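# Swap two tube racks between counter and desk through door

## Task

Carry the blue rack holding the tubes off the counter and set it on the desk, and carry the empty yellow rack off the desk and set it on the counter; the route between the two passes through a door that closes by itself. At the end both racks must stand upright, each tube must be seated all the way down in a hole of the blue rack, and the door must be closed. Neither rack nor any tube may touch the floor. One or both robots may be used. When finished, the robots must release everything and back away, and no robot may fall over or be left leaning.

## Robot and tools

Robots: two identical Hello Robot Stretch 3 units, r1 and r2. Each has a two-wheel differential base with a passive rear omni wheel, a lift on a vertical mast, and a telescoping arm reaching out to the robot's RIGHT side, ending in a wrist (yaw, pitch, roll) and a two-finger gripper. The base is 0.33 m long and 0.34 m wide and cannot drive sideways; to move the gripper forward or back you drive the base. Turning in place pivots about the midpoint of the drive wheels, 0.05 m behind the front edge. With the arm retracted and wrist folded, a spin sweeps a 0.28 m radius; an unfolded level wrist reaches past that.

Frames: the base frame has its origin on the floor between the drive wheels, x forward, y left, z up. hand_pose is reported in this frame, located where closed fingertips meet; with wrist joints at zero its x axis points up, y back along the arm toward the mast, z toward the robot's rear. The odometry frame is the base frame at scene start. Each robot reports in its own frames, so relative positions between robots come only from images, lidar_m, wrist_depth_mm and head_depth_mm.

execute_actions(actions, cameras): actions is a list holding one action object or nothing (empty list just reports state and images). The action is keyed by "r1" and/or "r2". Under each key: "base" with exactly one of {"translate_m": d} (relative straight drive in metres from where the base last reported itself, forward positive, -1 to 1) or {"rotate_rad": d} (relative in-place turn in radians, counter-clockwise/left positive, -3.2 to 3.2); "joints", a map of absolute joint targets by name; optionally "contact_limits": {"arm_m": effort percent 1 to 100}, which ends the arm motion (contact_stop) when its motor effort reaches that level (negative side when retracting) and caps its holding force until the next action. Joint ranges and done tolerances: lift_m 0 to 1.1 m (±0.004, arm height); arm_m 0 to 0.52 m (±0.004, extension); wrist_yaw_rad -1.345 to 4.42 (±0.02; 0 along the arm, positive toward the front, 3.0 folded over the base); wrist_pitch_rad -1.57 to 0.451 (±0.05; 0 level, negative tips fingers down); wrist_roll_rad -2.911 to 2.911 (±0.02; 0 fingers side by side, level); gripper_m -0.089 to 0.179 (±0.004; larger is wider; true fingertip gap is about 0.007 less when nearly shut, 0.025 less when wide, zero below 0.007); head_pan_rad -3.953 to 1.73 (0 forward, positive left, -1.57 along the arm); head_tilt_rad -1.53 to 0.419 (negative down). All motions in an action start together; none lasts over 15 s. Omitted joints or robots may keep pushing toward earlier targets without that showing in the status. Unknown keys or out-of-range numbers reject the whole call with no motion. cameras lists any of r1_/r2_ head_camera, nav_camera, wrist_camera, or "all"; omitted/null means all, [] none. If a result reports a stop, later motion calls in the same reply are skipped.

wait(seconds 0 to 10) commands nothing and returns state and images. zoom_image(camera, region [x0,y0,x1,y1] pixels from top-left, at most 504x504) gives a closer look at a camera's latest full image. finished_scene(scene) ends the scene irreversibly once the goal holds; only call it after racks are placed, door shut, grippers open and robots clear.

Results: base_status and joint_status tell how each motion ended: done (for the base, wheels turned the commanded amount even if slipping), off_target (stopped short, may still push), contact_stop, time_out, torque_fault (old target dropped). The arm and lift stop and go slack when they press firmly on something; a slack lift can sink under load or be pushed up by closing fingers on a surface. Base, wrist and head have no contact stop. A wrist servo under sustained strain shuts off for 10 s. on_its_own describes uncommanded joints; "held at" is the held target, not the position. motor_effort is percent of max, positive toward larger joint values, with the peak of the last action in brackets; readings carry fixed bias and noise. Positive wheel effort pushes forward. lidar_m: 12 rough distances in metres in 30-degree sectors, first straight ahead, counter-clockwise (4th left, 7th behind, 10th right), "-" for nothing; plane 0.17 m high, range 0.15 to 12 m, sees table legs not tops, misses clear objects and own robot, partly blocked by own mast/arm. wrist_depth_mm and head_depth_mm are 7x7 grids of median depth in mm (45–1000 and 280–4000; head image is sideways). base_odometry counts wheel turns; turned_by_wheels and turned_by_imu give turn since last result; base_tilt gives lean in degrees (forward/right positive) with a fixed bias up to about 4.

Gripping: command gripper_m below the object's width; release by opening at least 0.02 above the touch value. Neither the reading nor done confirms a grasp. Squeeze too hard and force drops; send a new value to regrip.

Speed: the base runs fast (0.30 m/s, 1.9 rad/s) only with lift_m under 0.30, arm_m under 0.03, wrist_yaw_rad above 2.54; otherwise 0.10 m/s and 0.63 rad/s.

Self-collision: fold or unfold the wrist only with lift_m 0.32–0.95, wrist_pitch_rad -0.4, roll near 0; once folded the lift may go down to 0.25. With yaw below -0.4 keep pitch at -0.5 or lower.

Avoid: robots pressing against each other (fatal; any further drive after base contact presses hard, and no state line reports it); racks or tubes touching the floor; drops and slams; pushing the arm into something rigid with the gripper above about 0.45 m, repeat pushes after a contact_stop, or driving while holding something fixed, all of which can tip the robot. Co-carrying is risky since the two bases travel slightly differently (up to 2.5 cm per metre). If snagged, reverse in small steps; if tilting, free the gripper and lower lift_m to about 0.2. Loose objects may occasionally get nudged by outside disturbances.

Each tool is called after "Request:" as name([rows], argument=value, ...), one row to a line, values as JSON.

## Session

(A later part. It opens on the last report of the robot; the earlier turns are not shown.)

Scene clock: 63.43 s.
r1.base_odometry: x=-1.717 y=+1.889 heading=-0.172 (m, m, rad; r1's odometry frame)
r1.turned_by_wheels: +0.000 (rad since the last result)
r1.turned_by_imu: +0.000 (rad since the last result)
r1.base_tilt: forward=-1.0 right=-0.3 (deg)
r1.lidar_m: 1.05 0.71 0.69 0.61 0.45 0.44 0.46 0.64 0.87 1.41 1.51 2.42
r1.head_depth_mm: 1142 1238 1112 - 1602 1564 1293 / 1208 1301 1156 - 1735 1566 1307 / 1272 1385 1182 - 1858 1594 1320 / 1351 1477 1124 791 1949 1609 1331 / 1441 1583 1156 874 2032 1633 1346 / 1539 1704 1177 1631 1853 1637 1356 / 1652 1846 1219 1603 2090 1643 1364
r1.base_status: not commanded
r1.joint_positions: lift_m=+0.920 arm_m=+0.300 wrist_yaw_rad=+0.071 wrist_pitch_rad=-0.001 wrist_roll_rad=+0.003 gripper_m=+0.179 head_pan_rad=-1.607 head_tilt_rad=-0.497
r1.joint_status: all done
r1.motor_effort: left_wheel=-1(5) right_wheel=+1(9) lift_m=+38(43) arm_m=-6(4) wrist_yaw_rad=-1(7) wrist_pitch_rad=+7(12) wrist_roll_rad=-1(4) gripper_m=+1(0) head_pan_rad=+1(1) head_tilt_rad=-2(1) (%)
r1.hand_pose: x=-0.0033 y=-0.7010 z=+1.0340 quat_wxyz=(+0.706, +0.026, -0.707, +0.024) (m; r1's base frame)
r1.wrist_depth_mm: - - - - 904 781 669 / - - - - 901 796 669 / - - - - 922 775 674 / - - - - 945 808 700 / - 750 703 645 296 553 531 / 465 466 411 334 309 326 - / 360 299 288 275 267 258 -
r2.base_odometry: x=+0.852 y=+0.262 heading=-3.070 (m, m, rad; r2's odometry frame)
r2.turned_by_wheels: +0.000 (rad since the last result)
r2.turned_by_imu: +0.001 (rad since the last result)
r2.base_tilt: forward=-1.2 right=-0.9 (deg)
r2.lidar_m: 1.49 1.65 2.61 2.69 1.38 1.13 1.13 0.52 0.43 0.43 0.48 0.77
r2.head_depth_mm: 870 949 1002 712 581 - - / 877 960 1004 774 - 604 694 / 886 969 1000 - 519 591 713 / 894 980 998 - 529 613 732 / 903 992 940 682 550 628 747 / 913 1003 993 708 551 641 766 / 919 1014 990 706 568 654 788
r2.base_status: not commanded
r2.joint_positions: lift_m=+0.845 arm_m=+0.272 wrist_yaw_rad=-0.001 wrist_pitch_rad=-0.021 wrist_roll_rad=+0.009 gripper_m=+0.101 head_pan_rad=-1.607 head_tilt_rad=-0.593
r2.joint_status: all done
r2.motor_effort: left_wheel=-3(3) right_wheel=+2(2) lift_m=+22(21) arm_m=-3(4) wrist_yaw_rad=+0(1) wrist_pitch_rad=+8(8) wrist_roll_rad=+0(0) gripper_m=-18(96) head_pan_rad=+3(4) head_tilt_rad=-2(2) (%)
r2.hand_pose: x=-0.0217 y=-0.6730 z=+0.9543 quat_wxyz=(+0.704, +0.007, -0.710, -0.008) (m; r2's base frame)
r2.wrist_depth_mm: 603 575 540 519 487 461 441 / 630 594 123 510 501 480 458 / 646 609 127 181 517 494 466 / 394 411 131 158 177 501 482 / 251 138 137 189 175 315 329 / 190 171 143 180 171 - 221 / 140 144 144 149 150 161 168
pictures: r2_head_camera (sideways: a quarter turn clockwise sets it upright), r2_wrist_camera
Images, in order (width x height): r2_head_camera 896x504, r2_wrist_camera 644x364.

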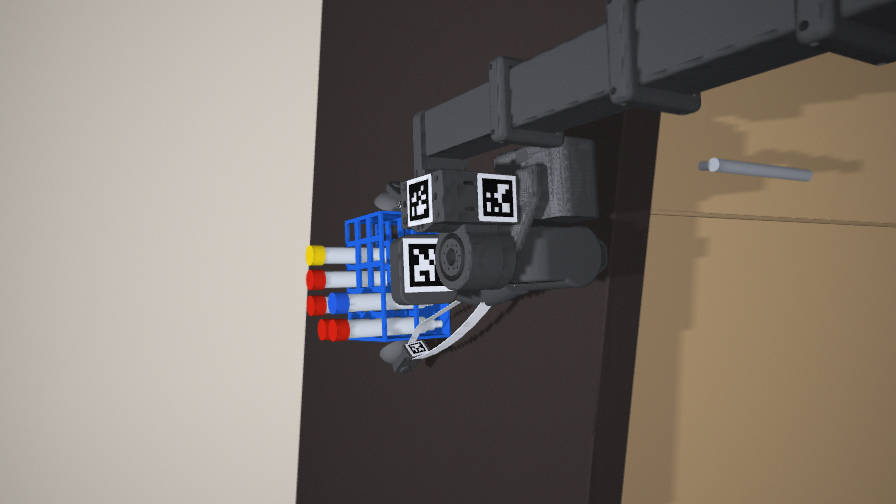

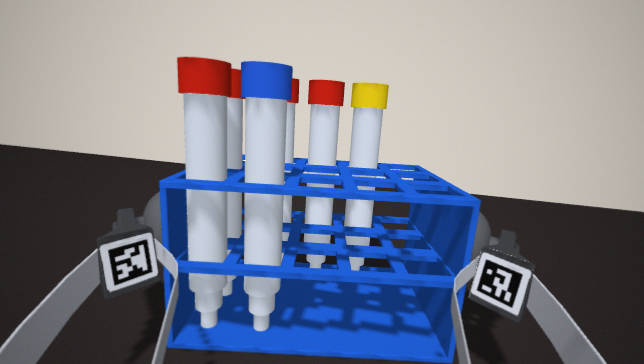

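Request:
execute_actions([
  {"r1":{"joints":{"wrist_yaw_rad":-0.04,"wrist_pitch_rad":-0.2}},"r2":{"joints":{"lift_m":0.87}}},
], cameras=["r1_wrist_camera","r1_head_camera","r2_head_camera","r2_wrist_camera"])

Scene clock: 65.27 s.
r1.base_odometry: x=-1.717 y=+1.889 heading=-0.172 (m, m, rad; r1's odometry frame)
r1.turned_by_wheels: +0.000 (rad since the last result)
r1.turned_by_imu: +0.000 (rad since the last result)
r1.base_tilt: forward=-1.0 right=-0.3 (deg)
r1.lidar_m: 1.06 0.71 0.68 0.61 0.46 0.44 0.46 0.65 0.87 1.41 1.51 2.42
r1.head_depth_mm: 1141 1233 1111 - 1610 1565 1297 / 1207 1306 1157 - 1723 1572 1311 / 1276 1389 1134 - 1855 1585 1324 / 1352 1474 1119 819 1953 1605 1330 / 1433 1581 1147 874 2044 1626 1346 / 1539 1703 1181 1635 1855 1637 1353 / 1654 1835 1218 1607 2100 1645 1369
r1.base_status: not commanded
r1.joint_positions: lift_m=+0.920 arm_m=+0.300 wrist_yaw_rad=-0.038 wrist_pitch_rad=-0.216 wrist_roll_rad=+0.003 gripper_m=+0.179 head_pan_rad=-1.607 head_tilt_rad=-0.497
r1.joint_status: all done
r1.motor_effort: left_wheel=+0(0) right_wheel=+0(1) lift_m=+38(38) arm_m=-6(6) wrist_yaw_rad=-2(3) wrist_pitch_rad=+5(6) wrist_roll_rad=-2(1) gripper_m=-1(1) head_pan_rad=+3(1) head_tilt_rad=-2(2) (%)
r1.hand_pose: x=-0.0309 y=-0.6904 z=+0.9801 quat_wxyz=(+0.701, +0.063, -0.705, -0.090) (m; r1's base frame)
r1.wrist_depth_mm: - - - 969 799 725 645 / - - - 991 851 754 660 / - - - 909 772 705 621 / 566 521 441 310 369 384 366 / 336 326 304 287 279 270 262 / 247 250 230 222 212 207 - / - 186 183 176 172 168 -
r2.base_odometry: x=+0.852 y=+0.262 heading=-3.070 (m, m, rad; r2's odometry frame)
r2.turned_by_wheels: +0.000 (rad since the last result)
r2.turned_by_imu: +0.000 (rad since the last result)
r2.base_tilt: forward=-1.2 right=-0.9 (deg)
r2.lidar_m: 1.49 1.65 2.61 2.69 1.39 1.13 1.13 0.52 0.43 0.43 0.48 0.77
r2.head_depth_mm: 871 952 1002 728 - - 695 / 877 962 1002 - 527 595 695 / 887 972 997 - 530 592 712 / 893 980 997 - 533 615 733 / 904 988 686 681 551 628 749 / 910 999 993 708 552 641 766 / 920 1013 991 707 568 654 786
r2.base_status: not commanded
r2.joint_positions: lift_m=+0.870 arm_m=+0.272 wrist_yaw_rad=-0.001 wrist_pitch_rad=-0.028 wrist_roll_rad=+0.009 gripper_m=+0.101 head_pan_rad=-1.607 head_tilt_rad=-0.593
r2.joint_status: all done
r2.motor_effort: left_wheel=-3(3) right_wheel=+2(2) lift_m=+28(29) arm_m=-4(3) wrist_yaw_rad=+0(0) wrist_pitch_rad=+10(11) wrist_roll_rad=+0(0) gripper_m=-18(18) head_pan_rad=+3(3) head_tilt_rad=-2(2) (%)
r2.hand_pose: x=-0.0217 y=-0.6728 z=+0.9773 quat_wxyz=(+0.704, +0.010, -0.710, -0.011) (m; r2's base frame)
r2.wrist_depth_mm: 590 573 539 515 486 464 436 / 629 586 125 523 491 473 456 / 653 609 129 183 513 492 466 / 468 490 132 164 183 499 486 / 300 138 137 182 175 376 397 / 230 203 142 183 170 - 267 / 170 172 149 156 150 194 204
pictures: r1_head_camera (sideways: a quarter turn clockwise sets it upright), r1_wrist_camera, r2_head_camera (sideways: a quarter turn clockwise sets it upright), r2_wrist_camera
Images, in order (width x height): r1_head_camera 896x504, r1_wrist_camera 644x364, r2_head_camera 896x504, r2_wrist_camera 644x364.

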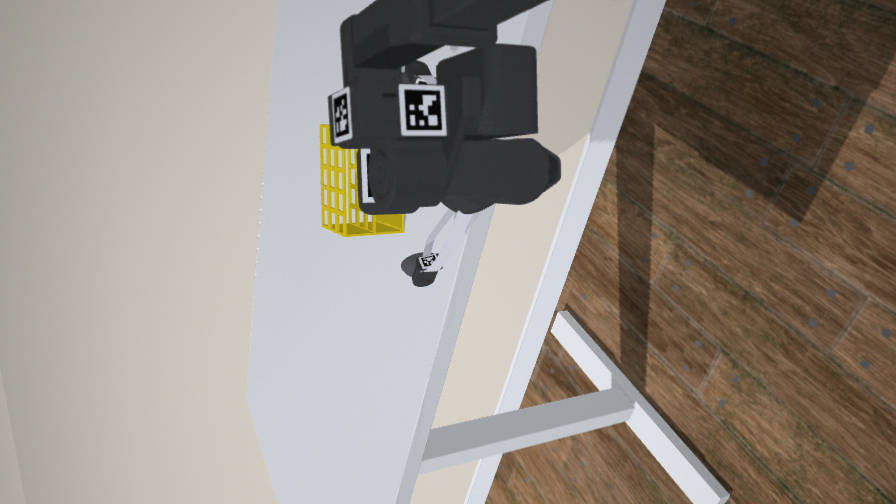

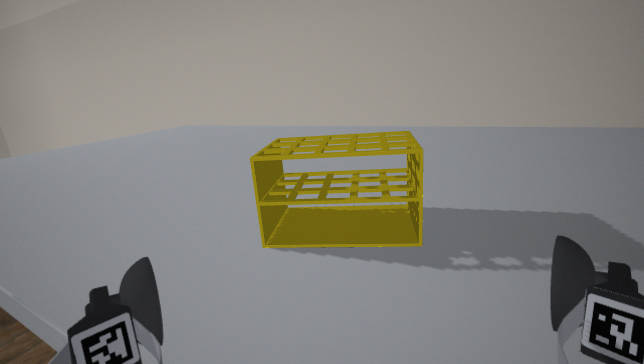

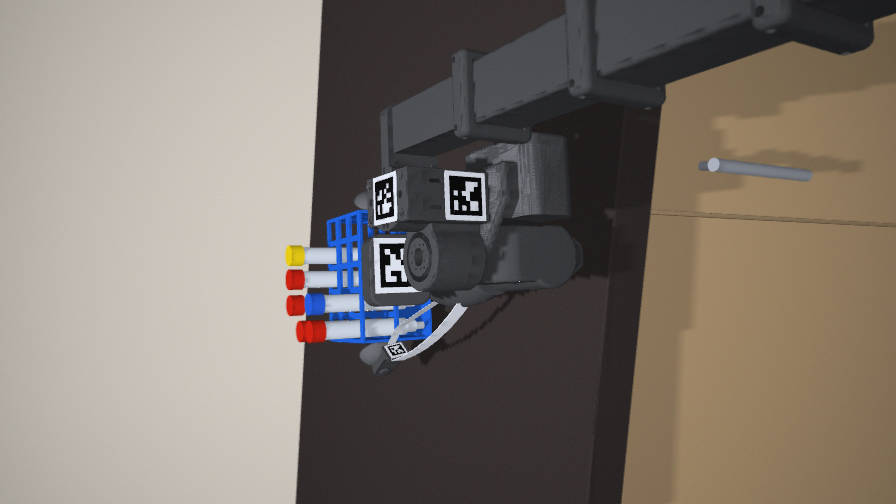

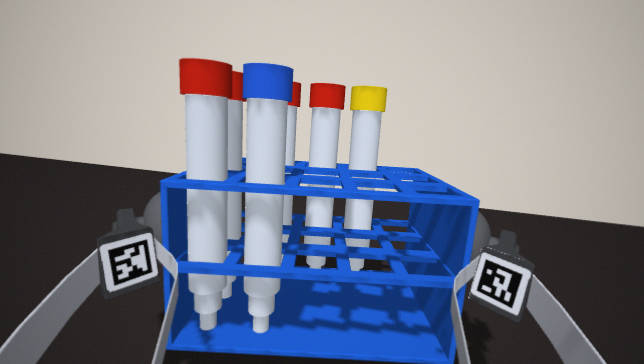

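Request:
execute_actions([
  {"r1":{"base":{"translate_m":0.022},"joints":{"wrist_yaw_rad":-0.13,"arm_m":0.39}},"r2":{"joints":{"lift_m":0.89,"arm_m":0.12}}},
], cameras=["r1_wrist_camera","r2_wrist_camera"])

Scene clock: 71.00 s.
r1.base_odometry: x=-1.695 y=+1.885 heading=-0.172 (m, m, rad; r1's odometry frame)
r1.turned_by_wheels: +0.000 (rad since the last result)
r1.turned_by_imu: +0.001 (rad since the last result)
r1.base_tilt: forward=-1.0 right=-0.3 (deg)
r1.lidar_m: 1.04 0.69 0.67 0.63 0.47 0.46 0.48 0.67 0.89 1.42 1.50 2.39
r1.head_depth_mm: 1154 1249 1156 637 1629 1561 1301 / 1216 1314 1241 646 1747 1576 1312 / 1288 1397 1268 729 1847 1596 1318 / 1366 1498 1120 808 1956 1614 1331 / 1446 1601 1145 877 2007 1627 1349 / 1554 1714 1178 1610 1845 1636 1353 / 1661 1854 1215 2413 2094 1627 1369
r1.base_status: done
r1.joint_positions: lift_m=+0.920 arm_m=+0.390 wrist_yaw_rad=-0.129 wrist_pitch_rad=-0.216 wrist_roll_rad=+0.003 gripper_m=+0.179 head_pan_rad=-1.607 head_tilt_rad=-0.497
r1.joint_status: all done
r1.motor_effort: left_wheel=+0(3) right_wheel=+1(4) lift_m=+38(38) arm_m=+5(3) wrist_yaw_rad=-1(2) wrist_pitch_rad=+5(5) wrist_roll_rad=-2(2) gripper_m=+0(0) head_pan_rad=+2(3) head_tilt_rad=-2(2) (%)
r1.hand_pose: x=-0.0531 y=-0.7776 z=+0.9799 quat_wxyz=(+0.696, +0.031, -0.707, -0.122) (m; r1's base frame)
r1.wrist_depth_mm: - - 924 810 731 660 603 / - - 953 854 755 694 613 / - - 963 847 781 694 616 / 559 520 379 218 204 381 367 / 344 330 227 225 198 263 261 / 246 245 210 214 206 202 - / 193 185 182 175 172 165 -
r2.base_odometry: x=+0.852 y=+0.262 heading=-3.070 (m, m, rad; r2's odometry frame)
r2.turned_by_wheels: +0.000 (rad since the last result)
r2.turned_by_imu: +0.001 (rad since the last result)
r2.base_tilt: forward=-1.1 right=-0.9 (deg)
r2.lidar_m: 1.49 1.65 2.60 2.69 1.38 1.13 1.13 0.52 0.43 0.43 0.48 0.77
r2.head_depth_mm: 868 955 1001 712 - - 692 / 880 961 1003 742 - - 698 / 886 970 1000 684 - - 716 / 895 981 996 562 - - 736 / 904 990 995 533 545 628 750 / 911 1004 995 709 552 641 768 / 921 1012 992 708 567 654 789
r2.base_status: not commanded
r2.joint_positions: lift_m=+0.890 arm_m=+0.120 wrist_yaw_rad=-0.001 wrist_pitch_rad=-0.029 wrist_roll_rad=+0.009 gripper_m=+0.101 head_pan_rad=-1.607 head_tilt_rad=-0.593
r2.joint_status: all done
r2.motor_effort: left_wheel=-3(3) right_wheel=+2(2) lift_m=+27(28) arm_m=-3(4) wrist_yaw_rad=+1(1) wrist_pitch_rad=+11(11) wrist_roll_rad=+0(0) gripper_m=-18(18) head_pan_rad=+4(3) head_tilt_rad=-2(2) (%)
r2.hand_pose: x=-0.0216 y=-0.5208 z=+0.9970 quat_wxyz=(+0.704, +0.010, -0.710, -0.011) (m; r2's base frame)
r2.wrist_depth_mm: 784 726 680 636 616 587 563 / 814 747 125 652 647 605 581 / 822 775 128 183 657 636 592 / 536 565 132 164 184 645 625 / 345 138 137 182 176 434 459 / 267 234 142 182 169 - 309 / 197 199 149 155 151 224 237
pictures: r1_wrist_camera, r2_wrist_camera
Images, in order (width x height): r1_wrist_camera 644x364, r2_wrist_camera 644x364.

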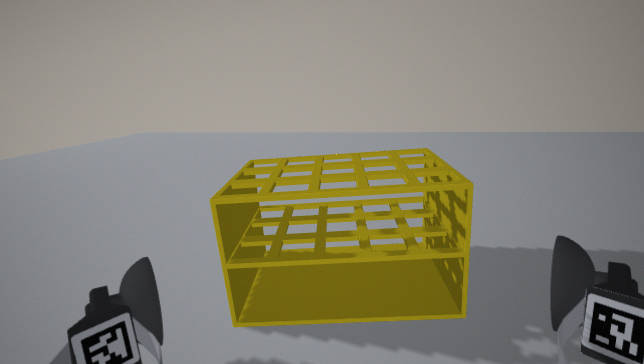

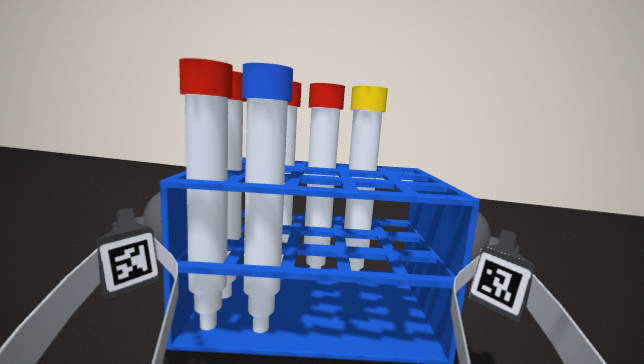

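Request:
execute_actions([
  {"r1":{"joints":{"arm_m":0.445}},"r2":{"joints":{"arm_m":0.0,"wrist_yaw_rad":1.0}}},
], cameras=["r1_wrist_camera","r2_wrist_camera"])

Scene clock: 73.63 s.
r1.base_odometry: x=-1.695 y=+1.885 heading=-0.172 (m, m, rad; r1's odometry frame)
r1.turned_by_wheels: +0.000 (rad since the last result)
r1.turned_by_imu: +0.000 (rad since the last result)
r1.base_tilt: forward=-1.0 right=-0.3 (deg)
r1.lidar_m: 1.04 0.69 0.67 0.63 0.47 0.46 0.48 0.67 0.89 1.42 1.50 2.39
r1.head_depth_mm: 1154 1246 1195 665 1610 1551 1301 / 1218 1318 - 671 1749 1575 1310 / 1282 1400 1290 689 1861 1592 1318 / 1365 1493 1126 810 1954 1607 1335 / 1453 1597 1145 880 2002 1622 1340 / 1551 1712 1183 1608 1841 1640 1358 / 1668 1852 1217 2414 2096 1623 1372
r1.base_status: not commanded
r1.joint_positions: lift_m=+0.920 arm_m=+0.445 wrist_yaw_rad=-0.129 wrist_pitch_rad=-0.216 wrist_roll_rad=+0.003 gripper_m=+0.179 head_pan_rad=-1.607 head_tilt_rad=-0.497
r1.joint_status: all done
r1.motor_effort: left_wheel=-1(0) right_wheel=+1(1) lift_m=+38(38) arm_m=+6(7) wrist_yaw_rad=-1(1) wrist_pitch_rad=+5(5) wrist_roll_rad=-2(1) gripper_m=+0(1) head_pan_rad=+3(2) head_tilt_rad=-2(2) (%)
r1.hand_pose: x=-0.0531 y=-0.8326 z=+0.9799 quat_wxyz=(+0.696, +0.031, -0.707, -0.122) (m; r1's base frame)
r1.wrist_depth_mm: - 995 886 759 676 608 563 / - - 931 799 711 630 584 / - - 935 770 724 641 566 / 554 507 472 372 185 378 361 / 340 323 137 136 132 122 257 / 246 240 148 168 160 142 - / 193 185 152 160 154 136 -
r2.base_odometry: x=+0.852 y=+0.262 heading=-3.070 (m, m, rad; r2's odometry frame)
r2.turned_by_wheels: +0.000 (rad since the last result)
r2.turned_by_imu: +0.001 (rad since the last result)
r2.base_tilt: forward=-1.1 right=-0.8 (deg)
r2.lidar_m: 1.49 1.65 2.61 2.69 1.38 1.13 1.13 0.52 0.43 0.43 0.48 0.77
r2.head_depth_mm: 871 954 1000 712 553 563 - / 879 957 1000 712 553 573 - / 886 971 1004 711 551 591 - / 895 982 995 710 551 615 696 / 902 989 997 710 551 625 707 / 914 1003 992 709 552 611 - / 922 1015 991 708 568 637 -
r2.base_status: not commanded
r2.joint_positions: lift_m=+0.890 arm_m=+0.000 wrist_yaw_rad=+0.999 wrist_pitch_rad=-0.029 wrist_roll_rad=+0.009 gripper_m=+0.101 head_pan_rad=-1.607 head_tilt_rad=-0.593
r2.joint_status: all done
r2.motor_effort: left_wheel=-3(3) right_wheel=+3(2) lift_m=+27(27) arm_m=-3(4) wrist_yaw_rad=+0(4) wrist_pitch_rad=+11(11) wrist_roll_rad=+0(0) gripper_m=-17(18) head_pan_rad=+4(3) head_tilt_rad=-2(2) (%)
r2.hand_pose: x=+0.1933 y=-0.2838 z=+0.9970 quat_wxyz=(+0.623, +0.349, -0.618, +0.328) (m; r2's base frame)
r2.wrist_depth_mm: - - - - - 923 747 / - - 125 - - 938 725 / - - 129 184 - 977 737 / - - 133 164 185 787 718 / - 138 137 182 176 441 453 / - - 142 183 169 - 310 / - - 149 155 151 259 235
pictures: r1_wrist_camera, r2_wrist_camera
Images, in order (width x height): r1_wrist_camera 644x364, r2_wrist_camera 644x364.

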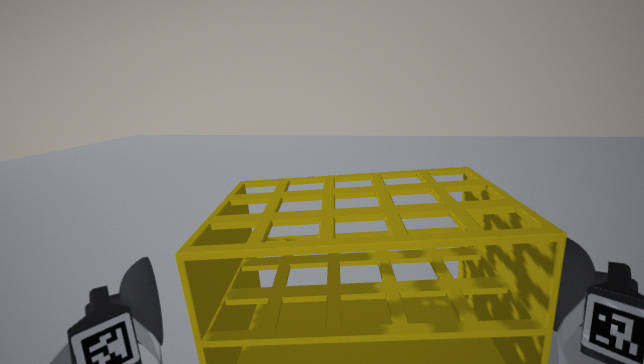

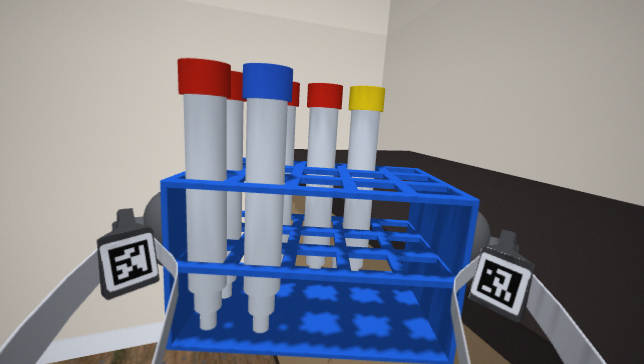

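Request:
execute_actions([
  {"r1":{"base":{"translate_m":-0.005},"joints":{"arm_m":0.452,"gripper_m":0.145}},"r2":{"joints":{"wrist_yaw_rad":2.2,"lift_m":0.75,"head_pan_rad":-0.3,"head_tilt_rad":-1.3}}},
], cameras=["r1_wrist_camera","r2_head_camera"])

Request:
execute_actions([
  {"r1":{"joints":{"gripper_m":0.105}},"r2":{"joints":{"wrist_yaw_rad":2.6,"lift_m":0.6}}},
], cameras=["r1_wrist_camera","r2_nav_camera"])

Scene clock: 76.47 s.
r1.base_odometry: x=-1.700 y=+1.886 heading=-0.172 (m, m, rad; r1's odometry frame)
r1.turned_by_wheels: +0.000 (rad since the last result)
r1.turned_by_imu: +0.000 (rad since the last result)
r1.base_tilt: forward=-1.0 right=-0.3 (deg)
r1.lidar_m: 1.04 0.70 0.68 0.63 0.47 0.46 0.48 0.67 0.88 1.42 1.50 2.39
r1.head_depth_mm: 1152 1244 1191 666 1618 1556 1300 / 1215 1317 - 677 1723 1577 1309 / 1281 1401 1329 689 1855 1594 1322 / 1366 1487 1125 812 1950 1614 1333 / 1448 1591 1146 878 1998 1618 1348 / 1548 1712 1179 1617 1855 1640 1354 / 1660 1865 1213 2352 2103 1624 1365
r1.base_status: done
r1.joint_positions: lift_m=+0.920 arm_m=+0.452 wrist_yaw_rad=-0.129 wrist_pitch_rad=-0.216 wrist_roll_rad=+0.003 gripper_m=+0.145 head_pan_rad=-1.607 head_tilt_rad=-0.497
r1.joint_status: all done
r1.motor_effort: left_wheel=+0(4) right_wheel=+0(4) lift_m=+38(38) arm_m=+5(5) wrist_yaw_rad=-1(1) wrist_pitch_rad=+5(5) wrist_roll_rad=-2(1) gripper_m=-1(99) head_pan_rad=+2(2) head_tilt_rad=-1(2) (%)
r1.hand_pose: x=-0.0531 y=-0.8396 z=+0.9799 quat_wxyz=(+0.696, +0.031, -0.707, -0.122) (m; r1's base frame)
r1.wrist_depth_mm: - 966 843 773 673 609 564 / - - 910 782 713 627 571 / - - 929 814 709 633 580 / 568 519 440 374 185 383 357 / 344 322 143 140 173 130 258 / 245 239 155 200 154 143 205 / 191 - 155 161 156 152 -
r2.base_odometry: x=+0.852 y=+0.262 heading=-3.070 (m, m, rad; r2's odometry frame)
r2.turned_by_wheels: +0.000 (rad since the last result)
r2.turned_by_imu: +0.001 (rad since the last result)
r2.base_tilt: forward=-1.1 right=-0.9 (deg)
r2.lidar_m: 1.49 1.65 2.61 2.69 1.38 1.13 1.13 0.52 0.43 0.43 0.48 0.77
r2.head_depth_mm: 981 1029 1089 1150 1278 1191 1155 / 1279 1491 1428 1349 - 1200 1147 / 1627 1529 1428 1346 - - 1124 / 1624 1522 1434 1328 1267 - - / 1611 1510 1416 441 1261 1225 1121 / 1601 1518 1401 392 1228 1197 1157 / 1603 1508 1420 384 1249 1190 1144
r2.base_status: not commanded
r2.joint_positions: lift_m=+0.750 arm_m=+0.000 wrist_yaw_rad=+2.198 wrist_pitch_rad=-0.029 wrist_roll_rad=+0.009 gripper_m=+0.101 head_pan_rad=-0.307 head_tilt_rad=-1.284
r2.joint_status: all done
r2.motor_effort: left_wheel=-3(3) right_wheel=+2(2) lift_m=+22(23) arm_m=-3(3) wrist_yaw_rad=+1(2) wrist_pitch_rad=+11(11) wrist_roll_rad=+0(0) gripper_m=-18(17) head_pan_rad=+4(44) head_tilt_rad=-5(30) (%)
r2.hand_pose: x=+0.1855 y=+0.0044 z=+0.8572 quat_wxyz=(+0.330, +0.637, -0.313, +0.622) (m; r2's base frame)
r2.wrist_depth_mm: - - - - - - - / - - 125 - - - - / - - 129 183 - - - / - - 132 164 183 - - / - 137 138 183 176 - - / - - 143 182 169 - - / - - 149 156 151 - -
pictures: r1_wrist_camera, r2_head_camera (sideways: a quarter turn clockwise sets it upright)
Images, in order (width x height): r1_wrist_camera 644x364, r2_head_camera 896x504.

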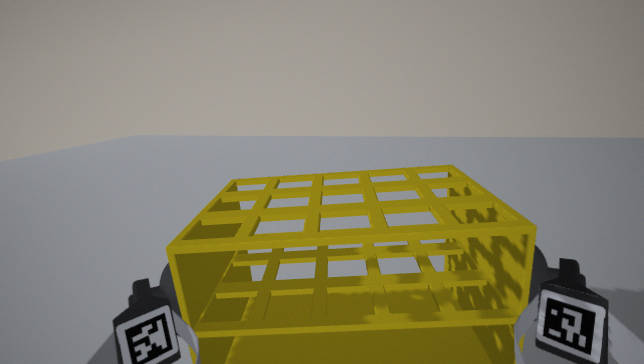

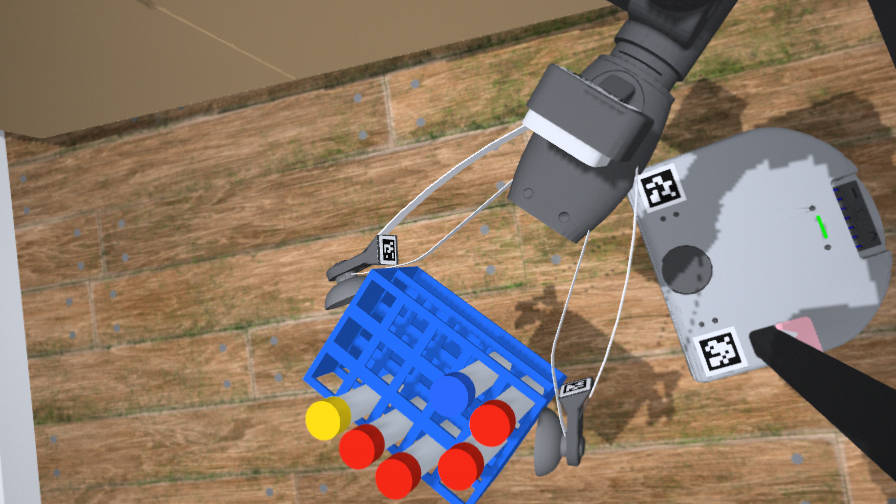

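Scene clock: 78.67 s.
r1.base_odometry: x=-1.700 y=+1.886 heading=-0.172 (m, m, rad; r1's odometry frame)
r1.turned_by_wheels: +0.000 (rad since the last result)
r1.turned_by_imu: +0.000 (rad since the last result)
r1.base_tilt: forward=-1.0 right=-0.3 (deg)
r1.lidar_m: 1.04 0.70 0.68 0.63 0.47 0.46 0.48 0.67 0.89 1.42 1.50 2.39
r1.head_depth_mm: 1150 1243 1186 666 1616 1556 1297 / 1216 1313 - 677 1741 1578 1309 / 1285 1393 1289 689 1850 1589 1322 / 1364 1485 1124 808 1954 1611 1330 / 1456 1595 1146 876 2008 1628 1345 / 1550 1712 1182 1616 1852 1646 1352 / 1665 1857 1216 2360 2097 1629 1357
r1.base_status: not commanded
r1.joint_positions: lift_m=+0.920 arm_m=+0.452 wrist_yaw_rad=-0.129 wrist_pitch_rad=-0.217 wrist_roll_rad=+0.003 gripper_m=+0.106 head_pan_rad=-1.607 head_tilt_rad=-0.497
r1.joint_status: all done
r1.motor_effort: left_wheel=+0(1) right_wheel=+1(1) lift_m=+38(38) arm_m=+6(5) wrist_yaw_rad=-1(1) wrist_pitch_rad=+5(5) wrist_roll_rad=-1(2) gripper_m=-21(100) head_pan_rad=+2(2) head_tilt_rad=-1(2) (%)
r1.hand_pose: x=-0.0531 y=-0.8396 z=+0.9799 quat_wxyz=(+0.696, +0.031, -0.707, -0.122) (m; r1's base frame)
r1.wrist_depth_mm: - 988 876 761 671 619 549 / - - 926 782 700 632 583 / - - 900 789 684 631 575 / 557 516 442 372 187 381 365 / 344 320 144 140 174 125 256 / 246 242 156 199 154 143 201 / 191 - 155 162 157 150 -
r2.base_odometry: x=+0.852 y=+0.262 heading=-3.070 (m, m, rad; r2's odometry frame)
r2.turned_by_wheels: +0.000 (rad since the last result)
r2.turned_by_imu: +0.001 (rad since the last result)
r2.base_tilt: forward=-1.2 right=-0.9 (deg)
r2.lidar_m: 1.49 1.65 2.60 2.70 1.38 1.14 1.13 0.52 0.43 0.43 0.48 0.78
r2.head_depth_mm: 978 1028 1086 1156 1285 - - / 1282 1486 1431 1349 1282 1192 1165 / 1625 1527 1431 1345 1280 - - / 1628 1520 1430 1336 1272 - - / 1615 1512 1419 1345 1251 1221 - / 1598 1511 1419 1332 541 524 1152 / 1602 1505 1414 1332 549 1176 1144
r2.base_status: not commanded
r2.joint_positions: lift_m=+0.600 arm_m=+0.000 wrist_yaw_rad=+2.598 wrist_pitch_rad=-0.030 wrist_roll_rad=+0.009 gripper_m=+0.101 head_pan_rad=-0.307 head_tilt_rad=-1.284
r2.joint_status: all done
r2.motor_effort: left_wheel=-3(2) right_wheel=+2(2) lift_m=+22(24) arm_m=-3(3) wrist_yaw_rad=+1(3) wrist_pitch_rad=+11(11) wrist_roll_rad=+0(1) gripper_m=-18(18) head_pan_rad=+3(4) head_tilt_rad=-5(5) (%)
r2.hand_pose: x=+0.1108 y=+0.0732 z=+0.7072 quat_wxyz=(+0.199, +0.687, -0.180, +0.675) (m; r2's base frame)
r2.wrist_depth_mm: - - - - - - - / - - 125 - - - - / - - 129 183 - - - / - - 132 164 184 - - / - 138 137 182 176 - - / - - 143 182 170 - - / - - 149 155 150 - -
pictures: r1_wrist_camera, r2_nav_camera (sideways: a quarter turn counterclockwise sets it upright)
Images, in order (width x height): r1_wrist_camera 644x364, r2_nav_camera 672x504.

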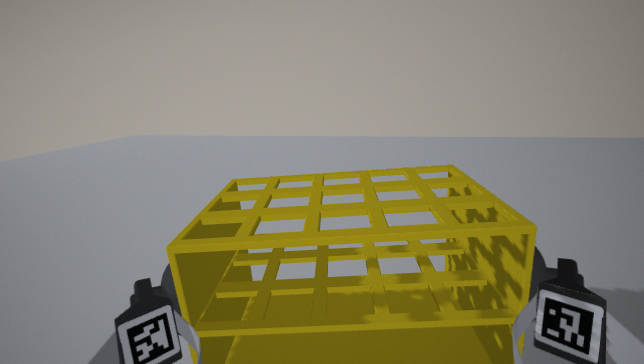

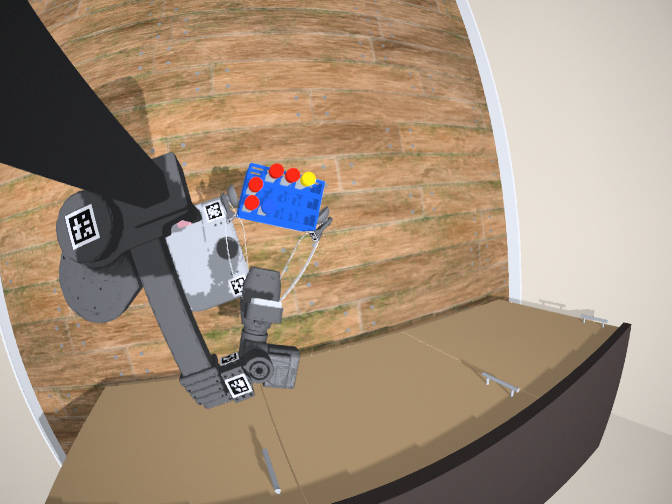

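Request:
execute_actions([
  {"r1":{"joints":{"gripper_m":0.111,"lift_m":0.95}},"r2":{"base":{"rotate_rad":-1.48},"joints":{"lift_m":0.29,"head_pan_rad":-3.14,"head_tilt_rad":-0.8}}},
], cameras=["r1_wrist_camera","r2_nav_camera","r2_wrist_camera"])

Scene clock: 82.83 s.
r1.base_odometry: x=-1.700 y=+1.886 heading=-0.172 (m, m, rad; r1's odometry frame)
r1.turned_by_wheels: +0.000 (rad since the last result)
r1.turned_by_imu: +0.001 (rad since the last result)
r1.base_tilt: forward=-0.9 right=-0.3 (deg)
r1.lidar_m: 1.04 0.70 0.68 0.63 0.47 0.46 0.48 0.67 0.88 1.42 1.50 2.40
r1.head_depth_mm: 1152 1242 - 663 1617 1555 1295 / 1212 1306 - 704 1741 1581 1311 / 1290 1393 - 717 1853 1587 1324 / 1367 1489 1125 811 1935 1610 1333 / 1447 1595 1147 879 1999 1622 1339 / 1547 1713 1178 1609 1855 1630 1351 / 1661 1851 1214 2357 2105 1624 1368
r1.base_status: not commanded
r1.joint_positions: lift_m=+0.950 arm_m=+0.452 wrist_yaw_rad=-0.129 wrist_pitch_rad=-0.224 wrist_roll_rad=+0.003 gripper_m=+0.112 head_pan_rad=-1.607 head_tilt_rad=-0.497
r1.joint_status: all done
r1.motor_effort: left_wheel=+0(0) right_wheel=+2(1) lift_m=+39(40) arm_m=+5(6) wrist_yaw_rad=-1(1) wrist_pitch_rad=+8(8) wrist_roll_rad=-1(1) gripper_m=-17(18) head_pan_rad=+2(1) head_tilt_rad=-1(1) (%)
r1.hand_pose: x=-0.0530 y=-0.8390 z=+1.0080 quat_wxyz=(+0.695, +0.034, -0.707, -0.125) (m; r1's base frame)
r1.wrist_depth_mm: - 981 846 741 690 621 559 / - - 905 807 714 636 571 / - - 955 793 722 658 604 / 672 608 576 527 484 461 434 / 413 389 159 204 203 148 310 / 297 301 157 180 174 142 242 / 234 - 153 165 166 149 -
r2.base_odometry: x=+0.852 y=+0.262 heading=+1.733 (m, m, rad; r2's odometry frame)
r2.turned_by_wheels: -1.480 (rad since the last result)
r2.turned_by_imu: -1.485 (rad since the last result)
r2.base_tilt: forward=-1.2 right=-0.9 (deg)
r2.lidar_m: 0.43 0.50 0.90 1.49 1.73 2.71 2.26 1.30 1.13 1.13 0.49 0.43
r2.head_depth_mm: 2411 2650 2284 1849 1559 1344 1186 / 2453 2722 2278 1859 1553 1347 1177 / 2501 2753 2289 1843 1553 1341 1203 / 2560 2803 2272 1854 1553 1341 1201 / 2631 2832 2261 1844 1542 1338 1181 / 2480 2584 2259 1837 1552 1332 1184 / 2024 2149 2182 1826 1544 1337 1177
r2.base_status: done
r2.joint_positions: lift_m=+0.290 arm_m=+0.000 wrist_yaw_rad=+2.598 wrist_pitch_rad=-0.030 wrist_roll_rad=+0.009 gripper_m=+0.101 head_pan_rad=-3.133 head_tilt_rad=-0.803
r2.joint_status: all done
r2.motor_effort: left_wheel=+4(8) right_wheel=-4(7) lift_m=+22(21) arm_m=-3(3) wrist_yaw_rad=+1(1) wrist_pitch_rad=+11(11) wrist_roll_rad=+0(1) gripper_m=-18(17) head_pan_rad=-4(45) head_tilt_rad=+2(23) (%)
r2.hand_pose: x=+0.1108 y=+0.0732 z=+0.3971 quat_wxyz=(+0.199, +0.687, -0.180, +0.675) (m; r2's base frame)
r2.wrist_depth_mm: - - - - 753 490 355 / - - 125 - 752 486 359 / - - 128 183 697 479 357 / - - 131 164 183 487 358 / - 138 138 183 176 441 355 / 772 709 142 182 169 - 358 / 617 615 149 155 150 556 347
pictures: r1_wrist_camera, r2_nav_camera (sideways: a quarter turn counterclockwise sets it upright), r2_wrist_camera
Images, in order (width x height): r1_wrist_camera 644x364, r2_nav_camera 672x504, r2_wrist_camera 644x364.

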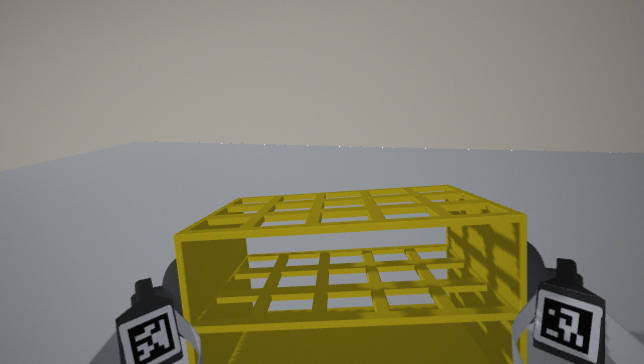

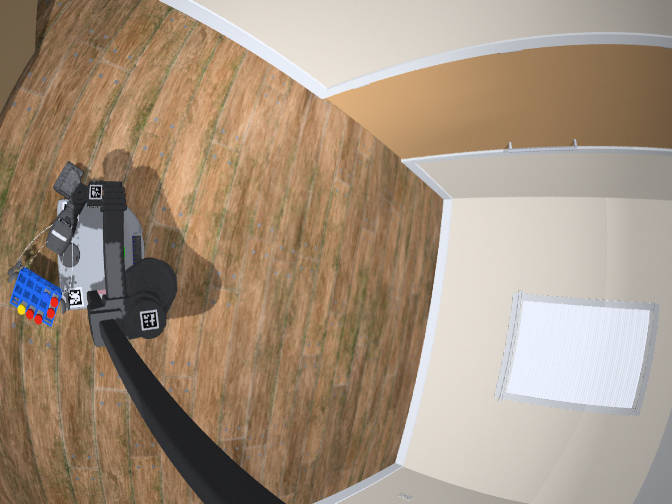

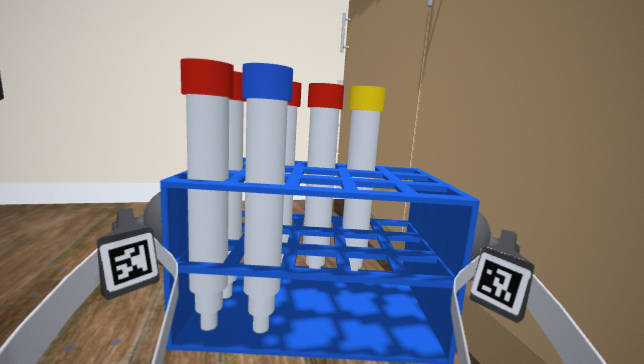

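Request:
execute_actions([
  {"r1":{"joints":{"wrist_pitch_rad":0.02,"arm_m":0.36,"wrist_yaw_rad":0.0}},"r2":{"base":{"translate_m":-0.4}}},
], cameras=["r1_wrist_camera","r2_wrist_camera"])

Scene clock: 86.53 s.
r1.base_odometry: x=-1.700 y=+1.886 heading=-0.172 (m, m, rad; r1's odometry frame)
r1.turned_by_wheels: +0.000 (rad since the last result)
r1.turned_by_imu: +0.000 (rad since the last result)
r1.base_tilt: forward=-0.9 right=-0.3 (deg)
r1.lidar_m: 1.04 0.70 0.68 0.63 0.47 0.46 0.48 0.67 0.88 1.42 1.50 2.39
r1.head_depth_mm: 1148 1243 - 663 1618 1560 1303 / 1218 1314 - 652 1742 1573 1313 / 1283 1394 - 689 1858 1589 1322 / 1357 1488 1076 809 1946 1607 1331 / 1450 1588 1144 879 2004 1618 1341 / 1546 1717 1177 1618 1852 1640 1359 / 1673 1849 1216 2346 2095 1630 1371
r1.base_status: not commanded
r1.joint_positions: lift_m=+0.950 arm_m=+0.360 wrist_yaw_rad=-0.001 wrist_pitch_rad=-0.011 wrist_roll_rad=+0.003 gripper_m=+0.112 head_pan_rad=-1.607 head_tilt_rad=-0.497
r1.joint_status: all done
r1.motor_effort: left_wheel=+0(0) right_wheel=+0(2) lift_m=+38(39) arm_m=-6(4) wrist_yaw_rad=+0(1) wrist_pitch_rad=+10(10) wrist_roll_rad=-1(1) gripper_m=-17(17) head_pan_rad=+2(2) head_tilt_rad=-2(2) (%)
r1.hand_pose: x=-0.0216 y=-0.7614 z=+1.0616 quat_wxyz=(+0.706, +0.004, -0.708, -0.004) (m; r1's base frame)
r1.wrist_depth_mm: - - - 957 827 695 635 / - - - 957 836 745 636 / - - - - 840 747 641 / - - - - 807 734 666 / - 884 160 203 203 148 591 / 532 550 157 180 174 142 401 / 368 - 152 165 167 149 -
r2.base_odometry: x=+0.917 y=-0.133 heading=+1.734 (m, m, rad; r2's odometry frame)
r2.turned_by_wheels: +0.000 (rad since the last result)
r2.turned_by_imu: -0.001 (rad since the last result)
r2.base_tilt: forward=-1.1 right=-0.9 (deg)
r2.lidar_m: 0.81 0.95 1.60 1.59 1.85 2.33 2.05 1.17 1.02 1.02 0.92 0.81
r2.head_depth_mm: 2051 2299 2293 1852 1560 1340 1186 / 2093 2373 2280 1854 1559 1345 1185 / 2125 2429 2266 1854 1557 1339 1206 / 2200 2503 2280 1843 1562 1345 1198 / 2245 2550 2272 1843 1554 1338 1182 / 2210 2426 2260 1829 1549 1336 1180 / 1844 1965 2036 1844 1544 1337 1181
r2.base_status: done
r2.joint_positions: lift_m=+0.290 arm_m=+0.000 wrist_yaw_rad=+2.599 wrist_pitch_rad=-0.030 wrist_roll_rad=+0.009 gripper_m=+0.101 head_pan_rad=-3.133 head_tilt_rad=-0.803
r2.joint_status: not commanded
r2.motor_effort: left_wheel=+4(10) right_wheel=-4(11) lift_m=+23(23) arm_m=-3(3) wrist_yaw_rad=+1(1) wrist_pitch_rad=+11(11) wrist_roll_rad=+0(1) gripper_m=-18(18) head_pan_rad=-4(4) head_tilt_rad=+1(2) (%)
r2.hand_pose: x=+0.1106 y=+0.0733 z=+0.3971 quat_wxyz=(+0.199, +0.687, -0.180, +0.675) (m; r2's base frame)
r2.wrist_depth_mm: - - - - - 952 716 / - - 125 - - 959 714 / - - 129 184 - 932 714 / - - 133 164 183 968 709 / - 138 137 183 176 879 699 / 772 706 142 183 169 - 764 / 619 612 149 155 150 678 714
pictures: r1_wrist_camera, r2_wrist_camera
Images, in order (width x height): r1_wrist_camera 644x364, r2_wrist_camera 644x364.

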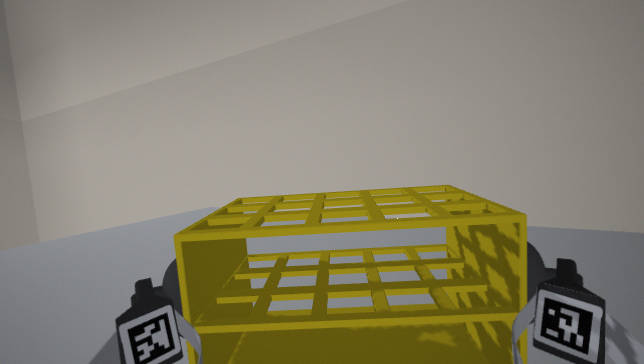

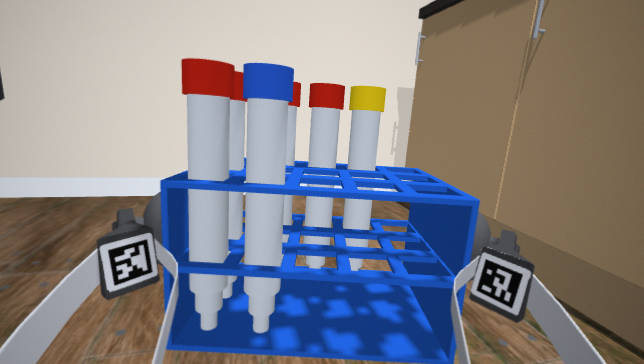

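Request:
execute_actions([
  {"r1":{"base":{"rotate_rad":-0.26},"joints":{"arm_m":0.0,"wrist_yaw_rad":2.0,"head_pan_rad":0.6,"head_tilt_rad":-0.8}},"r2":{"base":{"translate_m":-1.0}}},
], cameras=["r1_nav_camera"])

Scene clock: 92.57 s.
r1.base_odometry: x=-1.700 y=+1.886 heading=-0.432 (m, m, rad; r1's odometry frame)
r1.turned_by_wheels: -0.260 (rad since the last result)
r1.turned_by_imu: -0.263 (rad since the last result)
r1.base_tilt: forward=-1.0 right=-0.3 (deg)
r1.lidar_m: 1.43 0.76 0.68 0.68 0.52 0.46 0.46 0.54 0.88 1.36 1.50 2.86
r1.head_depth_mm: 1010 1169 1397 1653 1473 1262 1128 / 928 1064 1243 1500 1487 1288 1140 / 857 974 1124 1328 1478 1304 1149 / 796 899 1025 1166 1317 1310 1159 / 723 748 830 959 1127 1283 1164 / 616 689 774 881 1016 1204 1176 / 587 646 718 807 924 1076 1173
r1.base_status: done
r1.joint_positions: lift_m=+0.950 arm_m=+0.001 wrist_yaw_rad=+2.000 wrist_pitch_rad=-0.010 wrist_roll_rad=+0.002 gripper_m=+0.112 head_pan_rad=+0.593 head_tilt_rad=-0.790
r1.joint_status: all done
r1.motor_effort: left_wheel=+2(6) right_wheel=-2(8) lift_m=+39(39) arm_m=-5(5) wrist_yaw_rad=+0(1) wrist_pitch_rad=+10(10) wrist_roll_rad=-1(1) gripper_m=-16(17) head_pan_rad=+2(29) head_tilt_rad=-6(26) (%)
r1.hand_pose: x=+0.2115 y=-0.0394 z=+1.0617 quat_wxyz=(+0.385, +0.597, -0.379, +0.592) (m; r1's base frame)
r1.wrist_depth_mm: 600 678 941 - - - - / 606 697 938 - - - - / 601 693 948 - - - - / 593 687 960 - - - - / 591 690 160 204 203 147 - / 600 674 158 180 175 143 - / 608 - 153 165 166 148 -
r2.base_odometry: x=+1.079 y=-1.119 heading=+1.734 (m, m, rad; r2's odometry frame)
r2.turned_by_wheels: +0.000 (rad since the last result)
r2.turned_by_imu: -0.005 (rad since the last result)
r2.base_tilt: forward=-1.1 right=-0.9 (deg)
r2.lidar_m: 1.76 2.07 1.85 1.85 1.58 1.36 1.37 0.89 0.76 0.77 0.88 1.53
r2.head_depth_mm: 1177 1323 1523 1736 1555 1347 1191 / 1206 1362 1566 1765 1553 1342 1186 / 1235 1390 1609 1805 1557 1343 1208 / 1261 1435 1660 1831 1553 1341 1201 / 1286 1474 1706 1850 1547 1341 1179 / 1327 1512 1764 1839 1544 1340 1175 / 1326 1449 1566 1664 1550 1332 1179
r2.base_status: done
r2.joint_positions: lift_m=+0.290 arm_m=+0.000 wrist_yaw_rad=+2.599 wrist_pitch_rad=-0.030 wrist_roll_rad=+0.009 gripper_m=+0.101 head_pan_rad=-3.133 head_tilt_rad=-0.803
r2.joint_status: not commanded
r2.motor_effort: left_wheel=+4(8) right_wheel=-4(12) lift_m=+23(23) arm_m=-3(3) wrist_yaw_rad=+0(0) wrist_pitch_rad=+11(11) wrist_roll_rad=+0(0) gripper_m=-17(17) head_pan_rad=-3(4) head_tilt_rad=+0(2) (%)
r2.hand_pose: x=+0.1106 y=+0.0733 z=+0.3971 quat_wxyz=(+0.199, +0.687, -0.180, +0.675) (m; r2's base frame)
r2.wrist_depth_mm: - - - - - - - / - - 126 - - - - / - - 129 184 - - - / - - 132 164 184 - - / - 138 138 182 176 - - / 781 725 142 183 171 - 953 / 605 611 149 155 150 701 709
pictures: r1_nav_camera (sideways: a quarter turn counterclockwise sets it upright)
Images, in order (width x height): r1_nav_camera 672x504.

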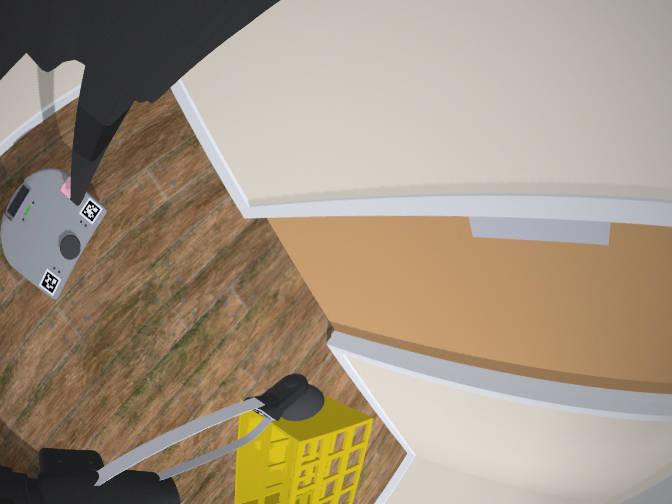

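Request:
execute_actions([
  {"r1":{"base":{"translate_m":0.73},"joints":{"lift_m":0.29,"wrist_yaw_rad":2.6,"head_pan_rad":1.2,"head_tilt_rad":-0.9}},"r2":{"base":{"translate_m":-0.93},"joints":{"head_pan_rad":-0.4,"head_tilt_rad":-0.8}}},
], cameras=["r1_nav_camera","r2_nav_camera"])

Scene clock: 101.37 s.
r1.base_odometry: x=-1.037 y=+1.580 heading=-0.432 (m, m, rad; r1's odometry frame)
r1.turned_by_wheels: +0.000 (rad since the last result)
r1.turned_by_imu: +0.001 (rad since the last result)
r1.base_tilt: forward=-0.9 right=-0.3 (deg)
r1.lidar_m: 0.89 0.62 0.55 0.55 0.55 0.99 1.16 1.30 1.57 1.22 1.85 2.62
r1.head_depth_mm: 475 551 656 808 1052 1227 1096 / 472 549 651 800 1042 1238 1111 / 470 545 646 794 1028 1235 1121 / 468 542 642 789 1016 1243 1133 / 465 538 639 780 1005 1248 1156 / 463 535 633 775 994 1205 - / 461 533 629 767 875 1092 -
r1.base_status: done
r1.joint_positions: lift_m=+0.290 arm_m=+0.001 wrist_yaw_rad=+2.599 wrist_pitch_rad=-0.010 wrist_roll_rad=+0.002 gripper_m=+0.112 head_pan_rad=+1.193 head_tilt_rad=-0.889
r1.joint_status: all done
r1.motor_effort: left_wheel=+2(9) right_wheel=-1(5) lift_m=+27(32) arm_m=-6(6) wrist_yaw_rad=+0(0) wrist_pitch_rad=+9(10) wrist_roll_rad=-1(1) gripper_m=-17(17) head_pan_rad=+2(24) head_tilt_rad=-6(17) (%)
r1.hand_pose: x=+0.1108 y=+0.0735 z=+0.4023 quat_wxyz=(+0.193, +0.683, -0.186, +0.680) (m; r1's base frame)
r1.wrist_depth_mm: 502 529 565 603 624 651 628 / 522 540 565 605 629 651 657 / 528 547 565 624 653 673 635 / 525 548 576 608 628 656 643 / 536 552 161 203 202 147 654 / 537 561 158 180 174 143 652 / 533 - 152 165 166 148 -
r2.base_odometry: x=+1.230 y=-2.037 heading=+1.734 (m, m, rad; r2's odometry frame)
r2.turned_by_wheels: +0.000 (rad since the last result)
r2.turned_by_imu: -0.004 (rad since the last result)
r2.base_tilt: forward=-1.1 right=-0.9 (deg)
r2.lidar_m: 2.66 2.43 2.09 0.97 0.55 0.47 0.47 0.55 0.53 0.53 0.61 1.06
r2.head_depth_mm: 1041 1086 1137 1196 1255 1296 1188 / 1299 1332 1459 1551 1519 1351 1184 / 1727 1871 2024 1829 1558 1342 1180 / 2591 2740 2273 1833 1556 1344 1184 / 3046 2953 2265 1840 1541 1341 1181 / 2864 2711 2270 1834 1554 1340 1179 / 2350 2608 2266 1833 1541 1335 1179
r2.base_status: done
r2.joint_positions: lift_m=+0.290 arm_m=+0.000 wrist_yaw_rad=+2.599 wrist_pitch_rad=-0.030 wrist_roll_rad=+0.009 gripper_m=+0.101 head_pan_rad=-0.407 head_tilt_rad=-0.803
r2.joint_status: all done
r2.motor_effort: left_wheel=+4(9) right_wheel=-4(11) lift_m=+23(23) arm_m=-3(3) wrist_yaw_rad=+1(0) wrist_pitch_rad=+11(11) wrist_roll_rad=+0(0) gripper_m=-18(18) head_pan_rad=+3(46) head_tilt_rad=+0(2) (%)
r2.hand_pose: x=+0.1106 y=+0.0733 z=+0.3971 quat_wxyz=(+0.199, +0.687, -0.180, +0.675) (m; r2's base frame)
r2.wrist_depth_mm: 926 - - - - - - / 920 - 125 - - - - / 929 - 128 182 - - - / 906 - 132 164 184 - - / 901 137 137 182 176 - - / 775 714 142 182 170 - 952 / 619 601 150 155 150 694 722
pictures: r1_nav_camera (sideways: a quarter turn counterclockwise sets it upright), r2_nav_camera (sideways: a quarter turn counterclockwise sets it upright)
Images, in order (width x height): r1_nav_camera 672x504, r2_nav_camera 672x504.

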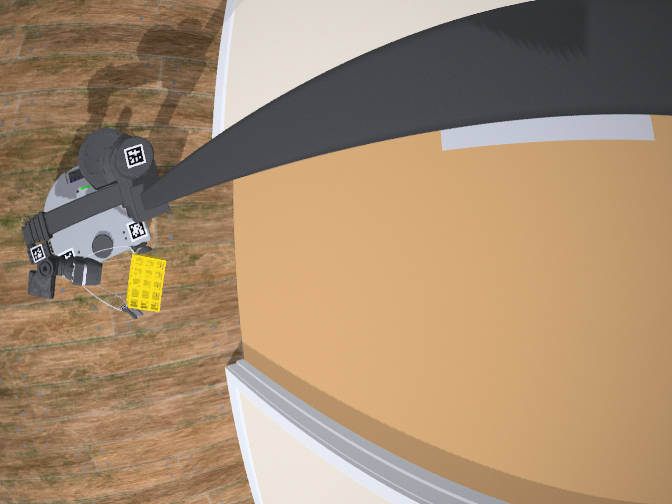

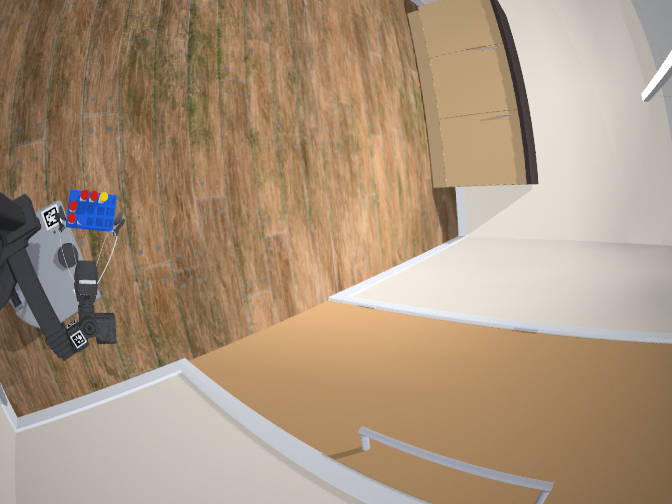

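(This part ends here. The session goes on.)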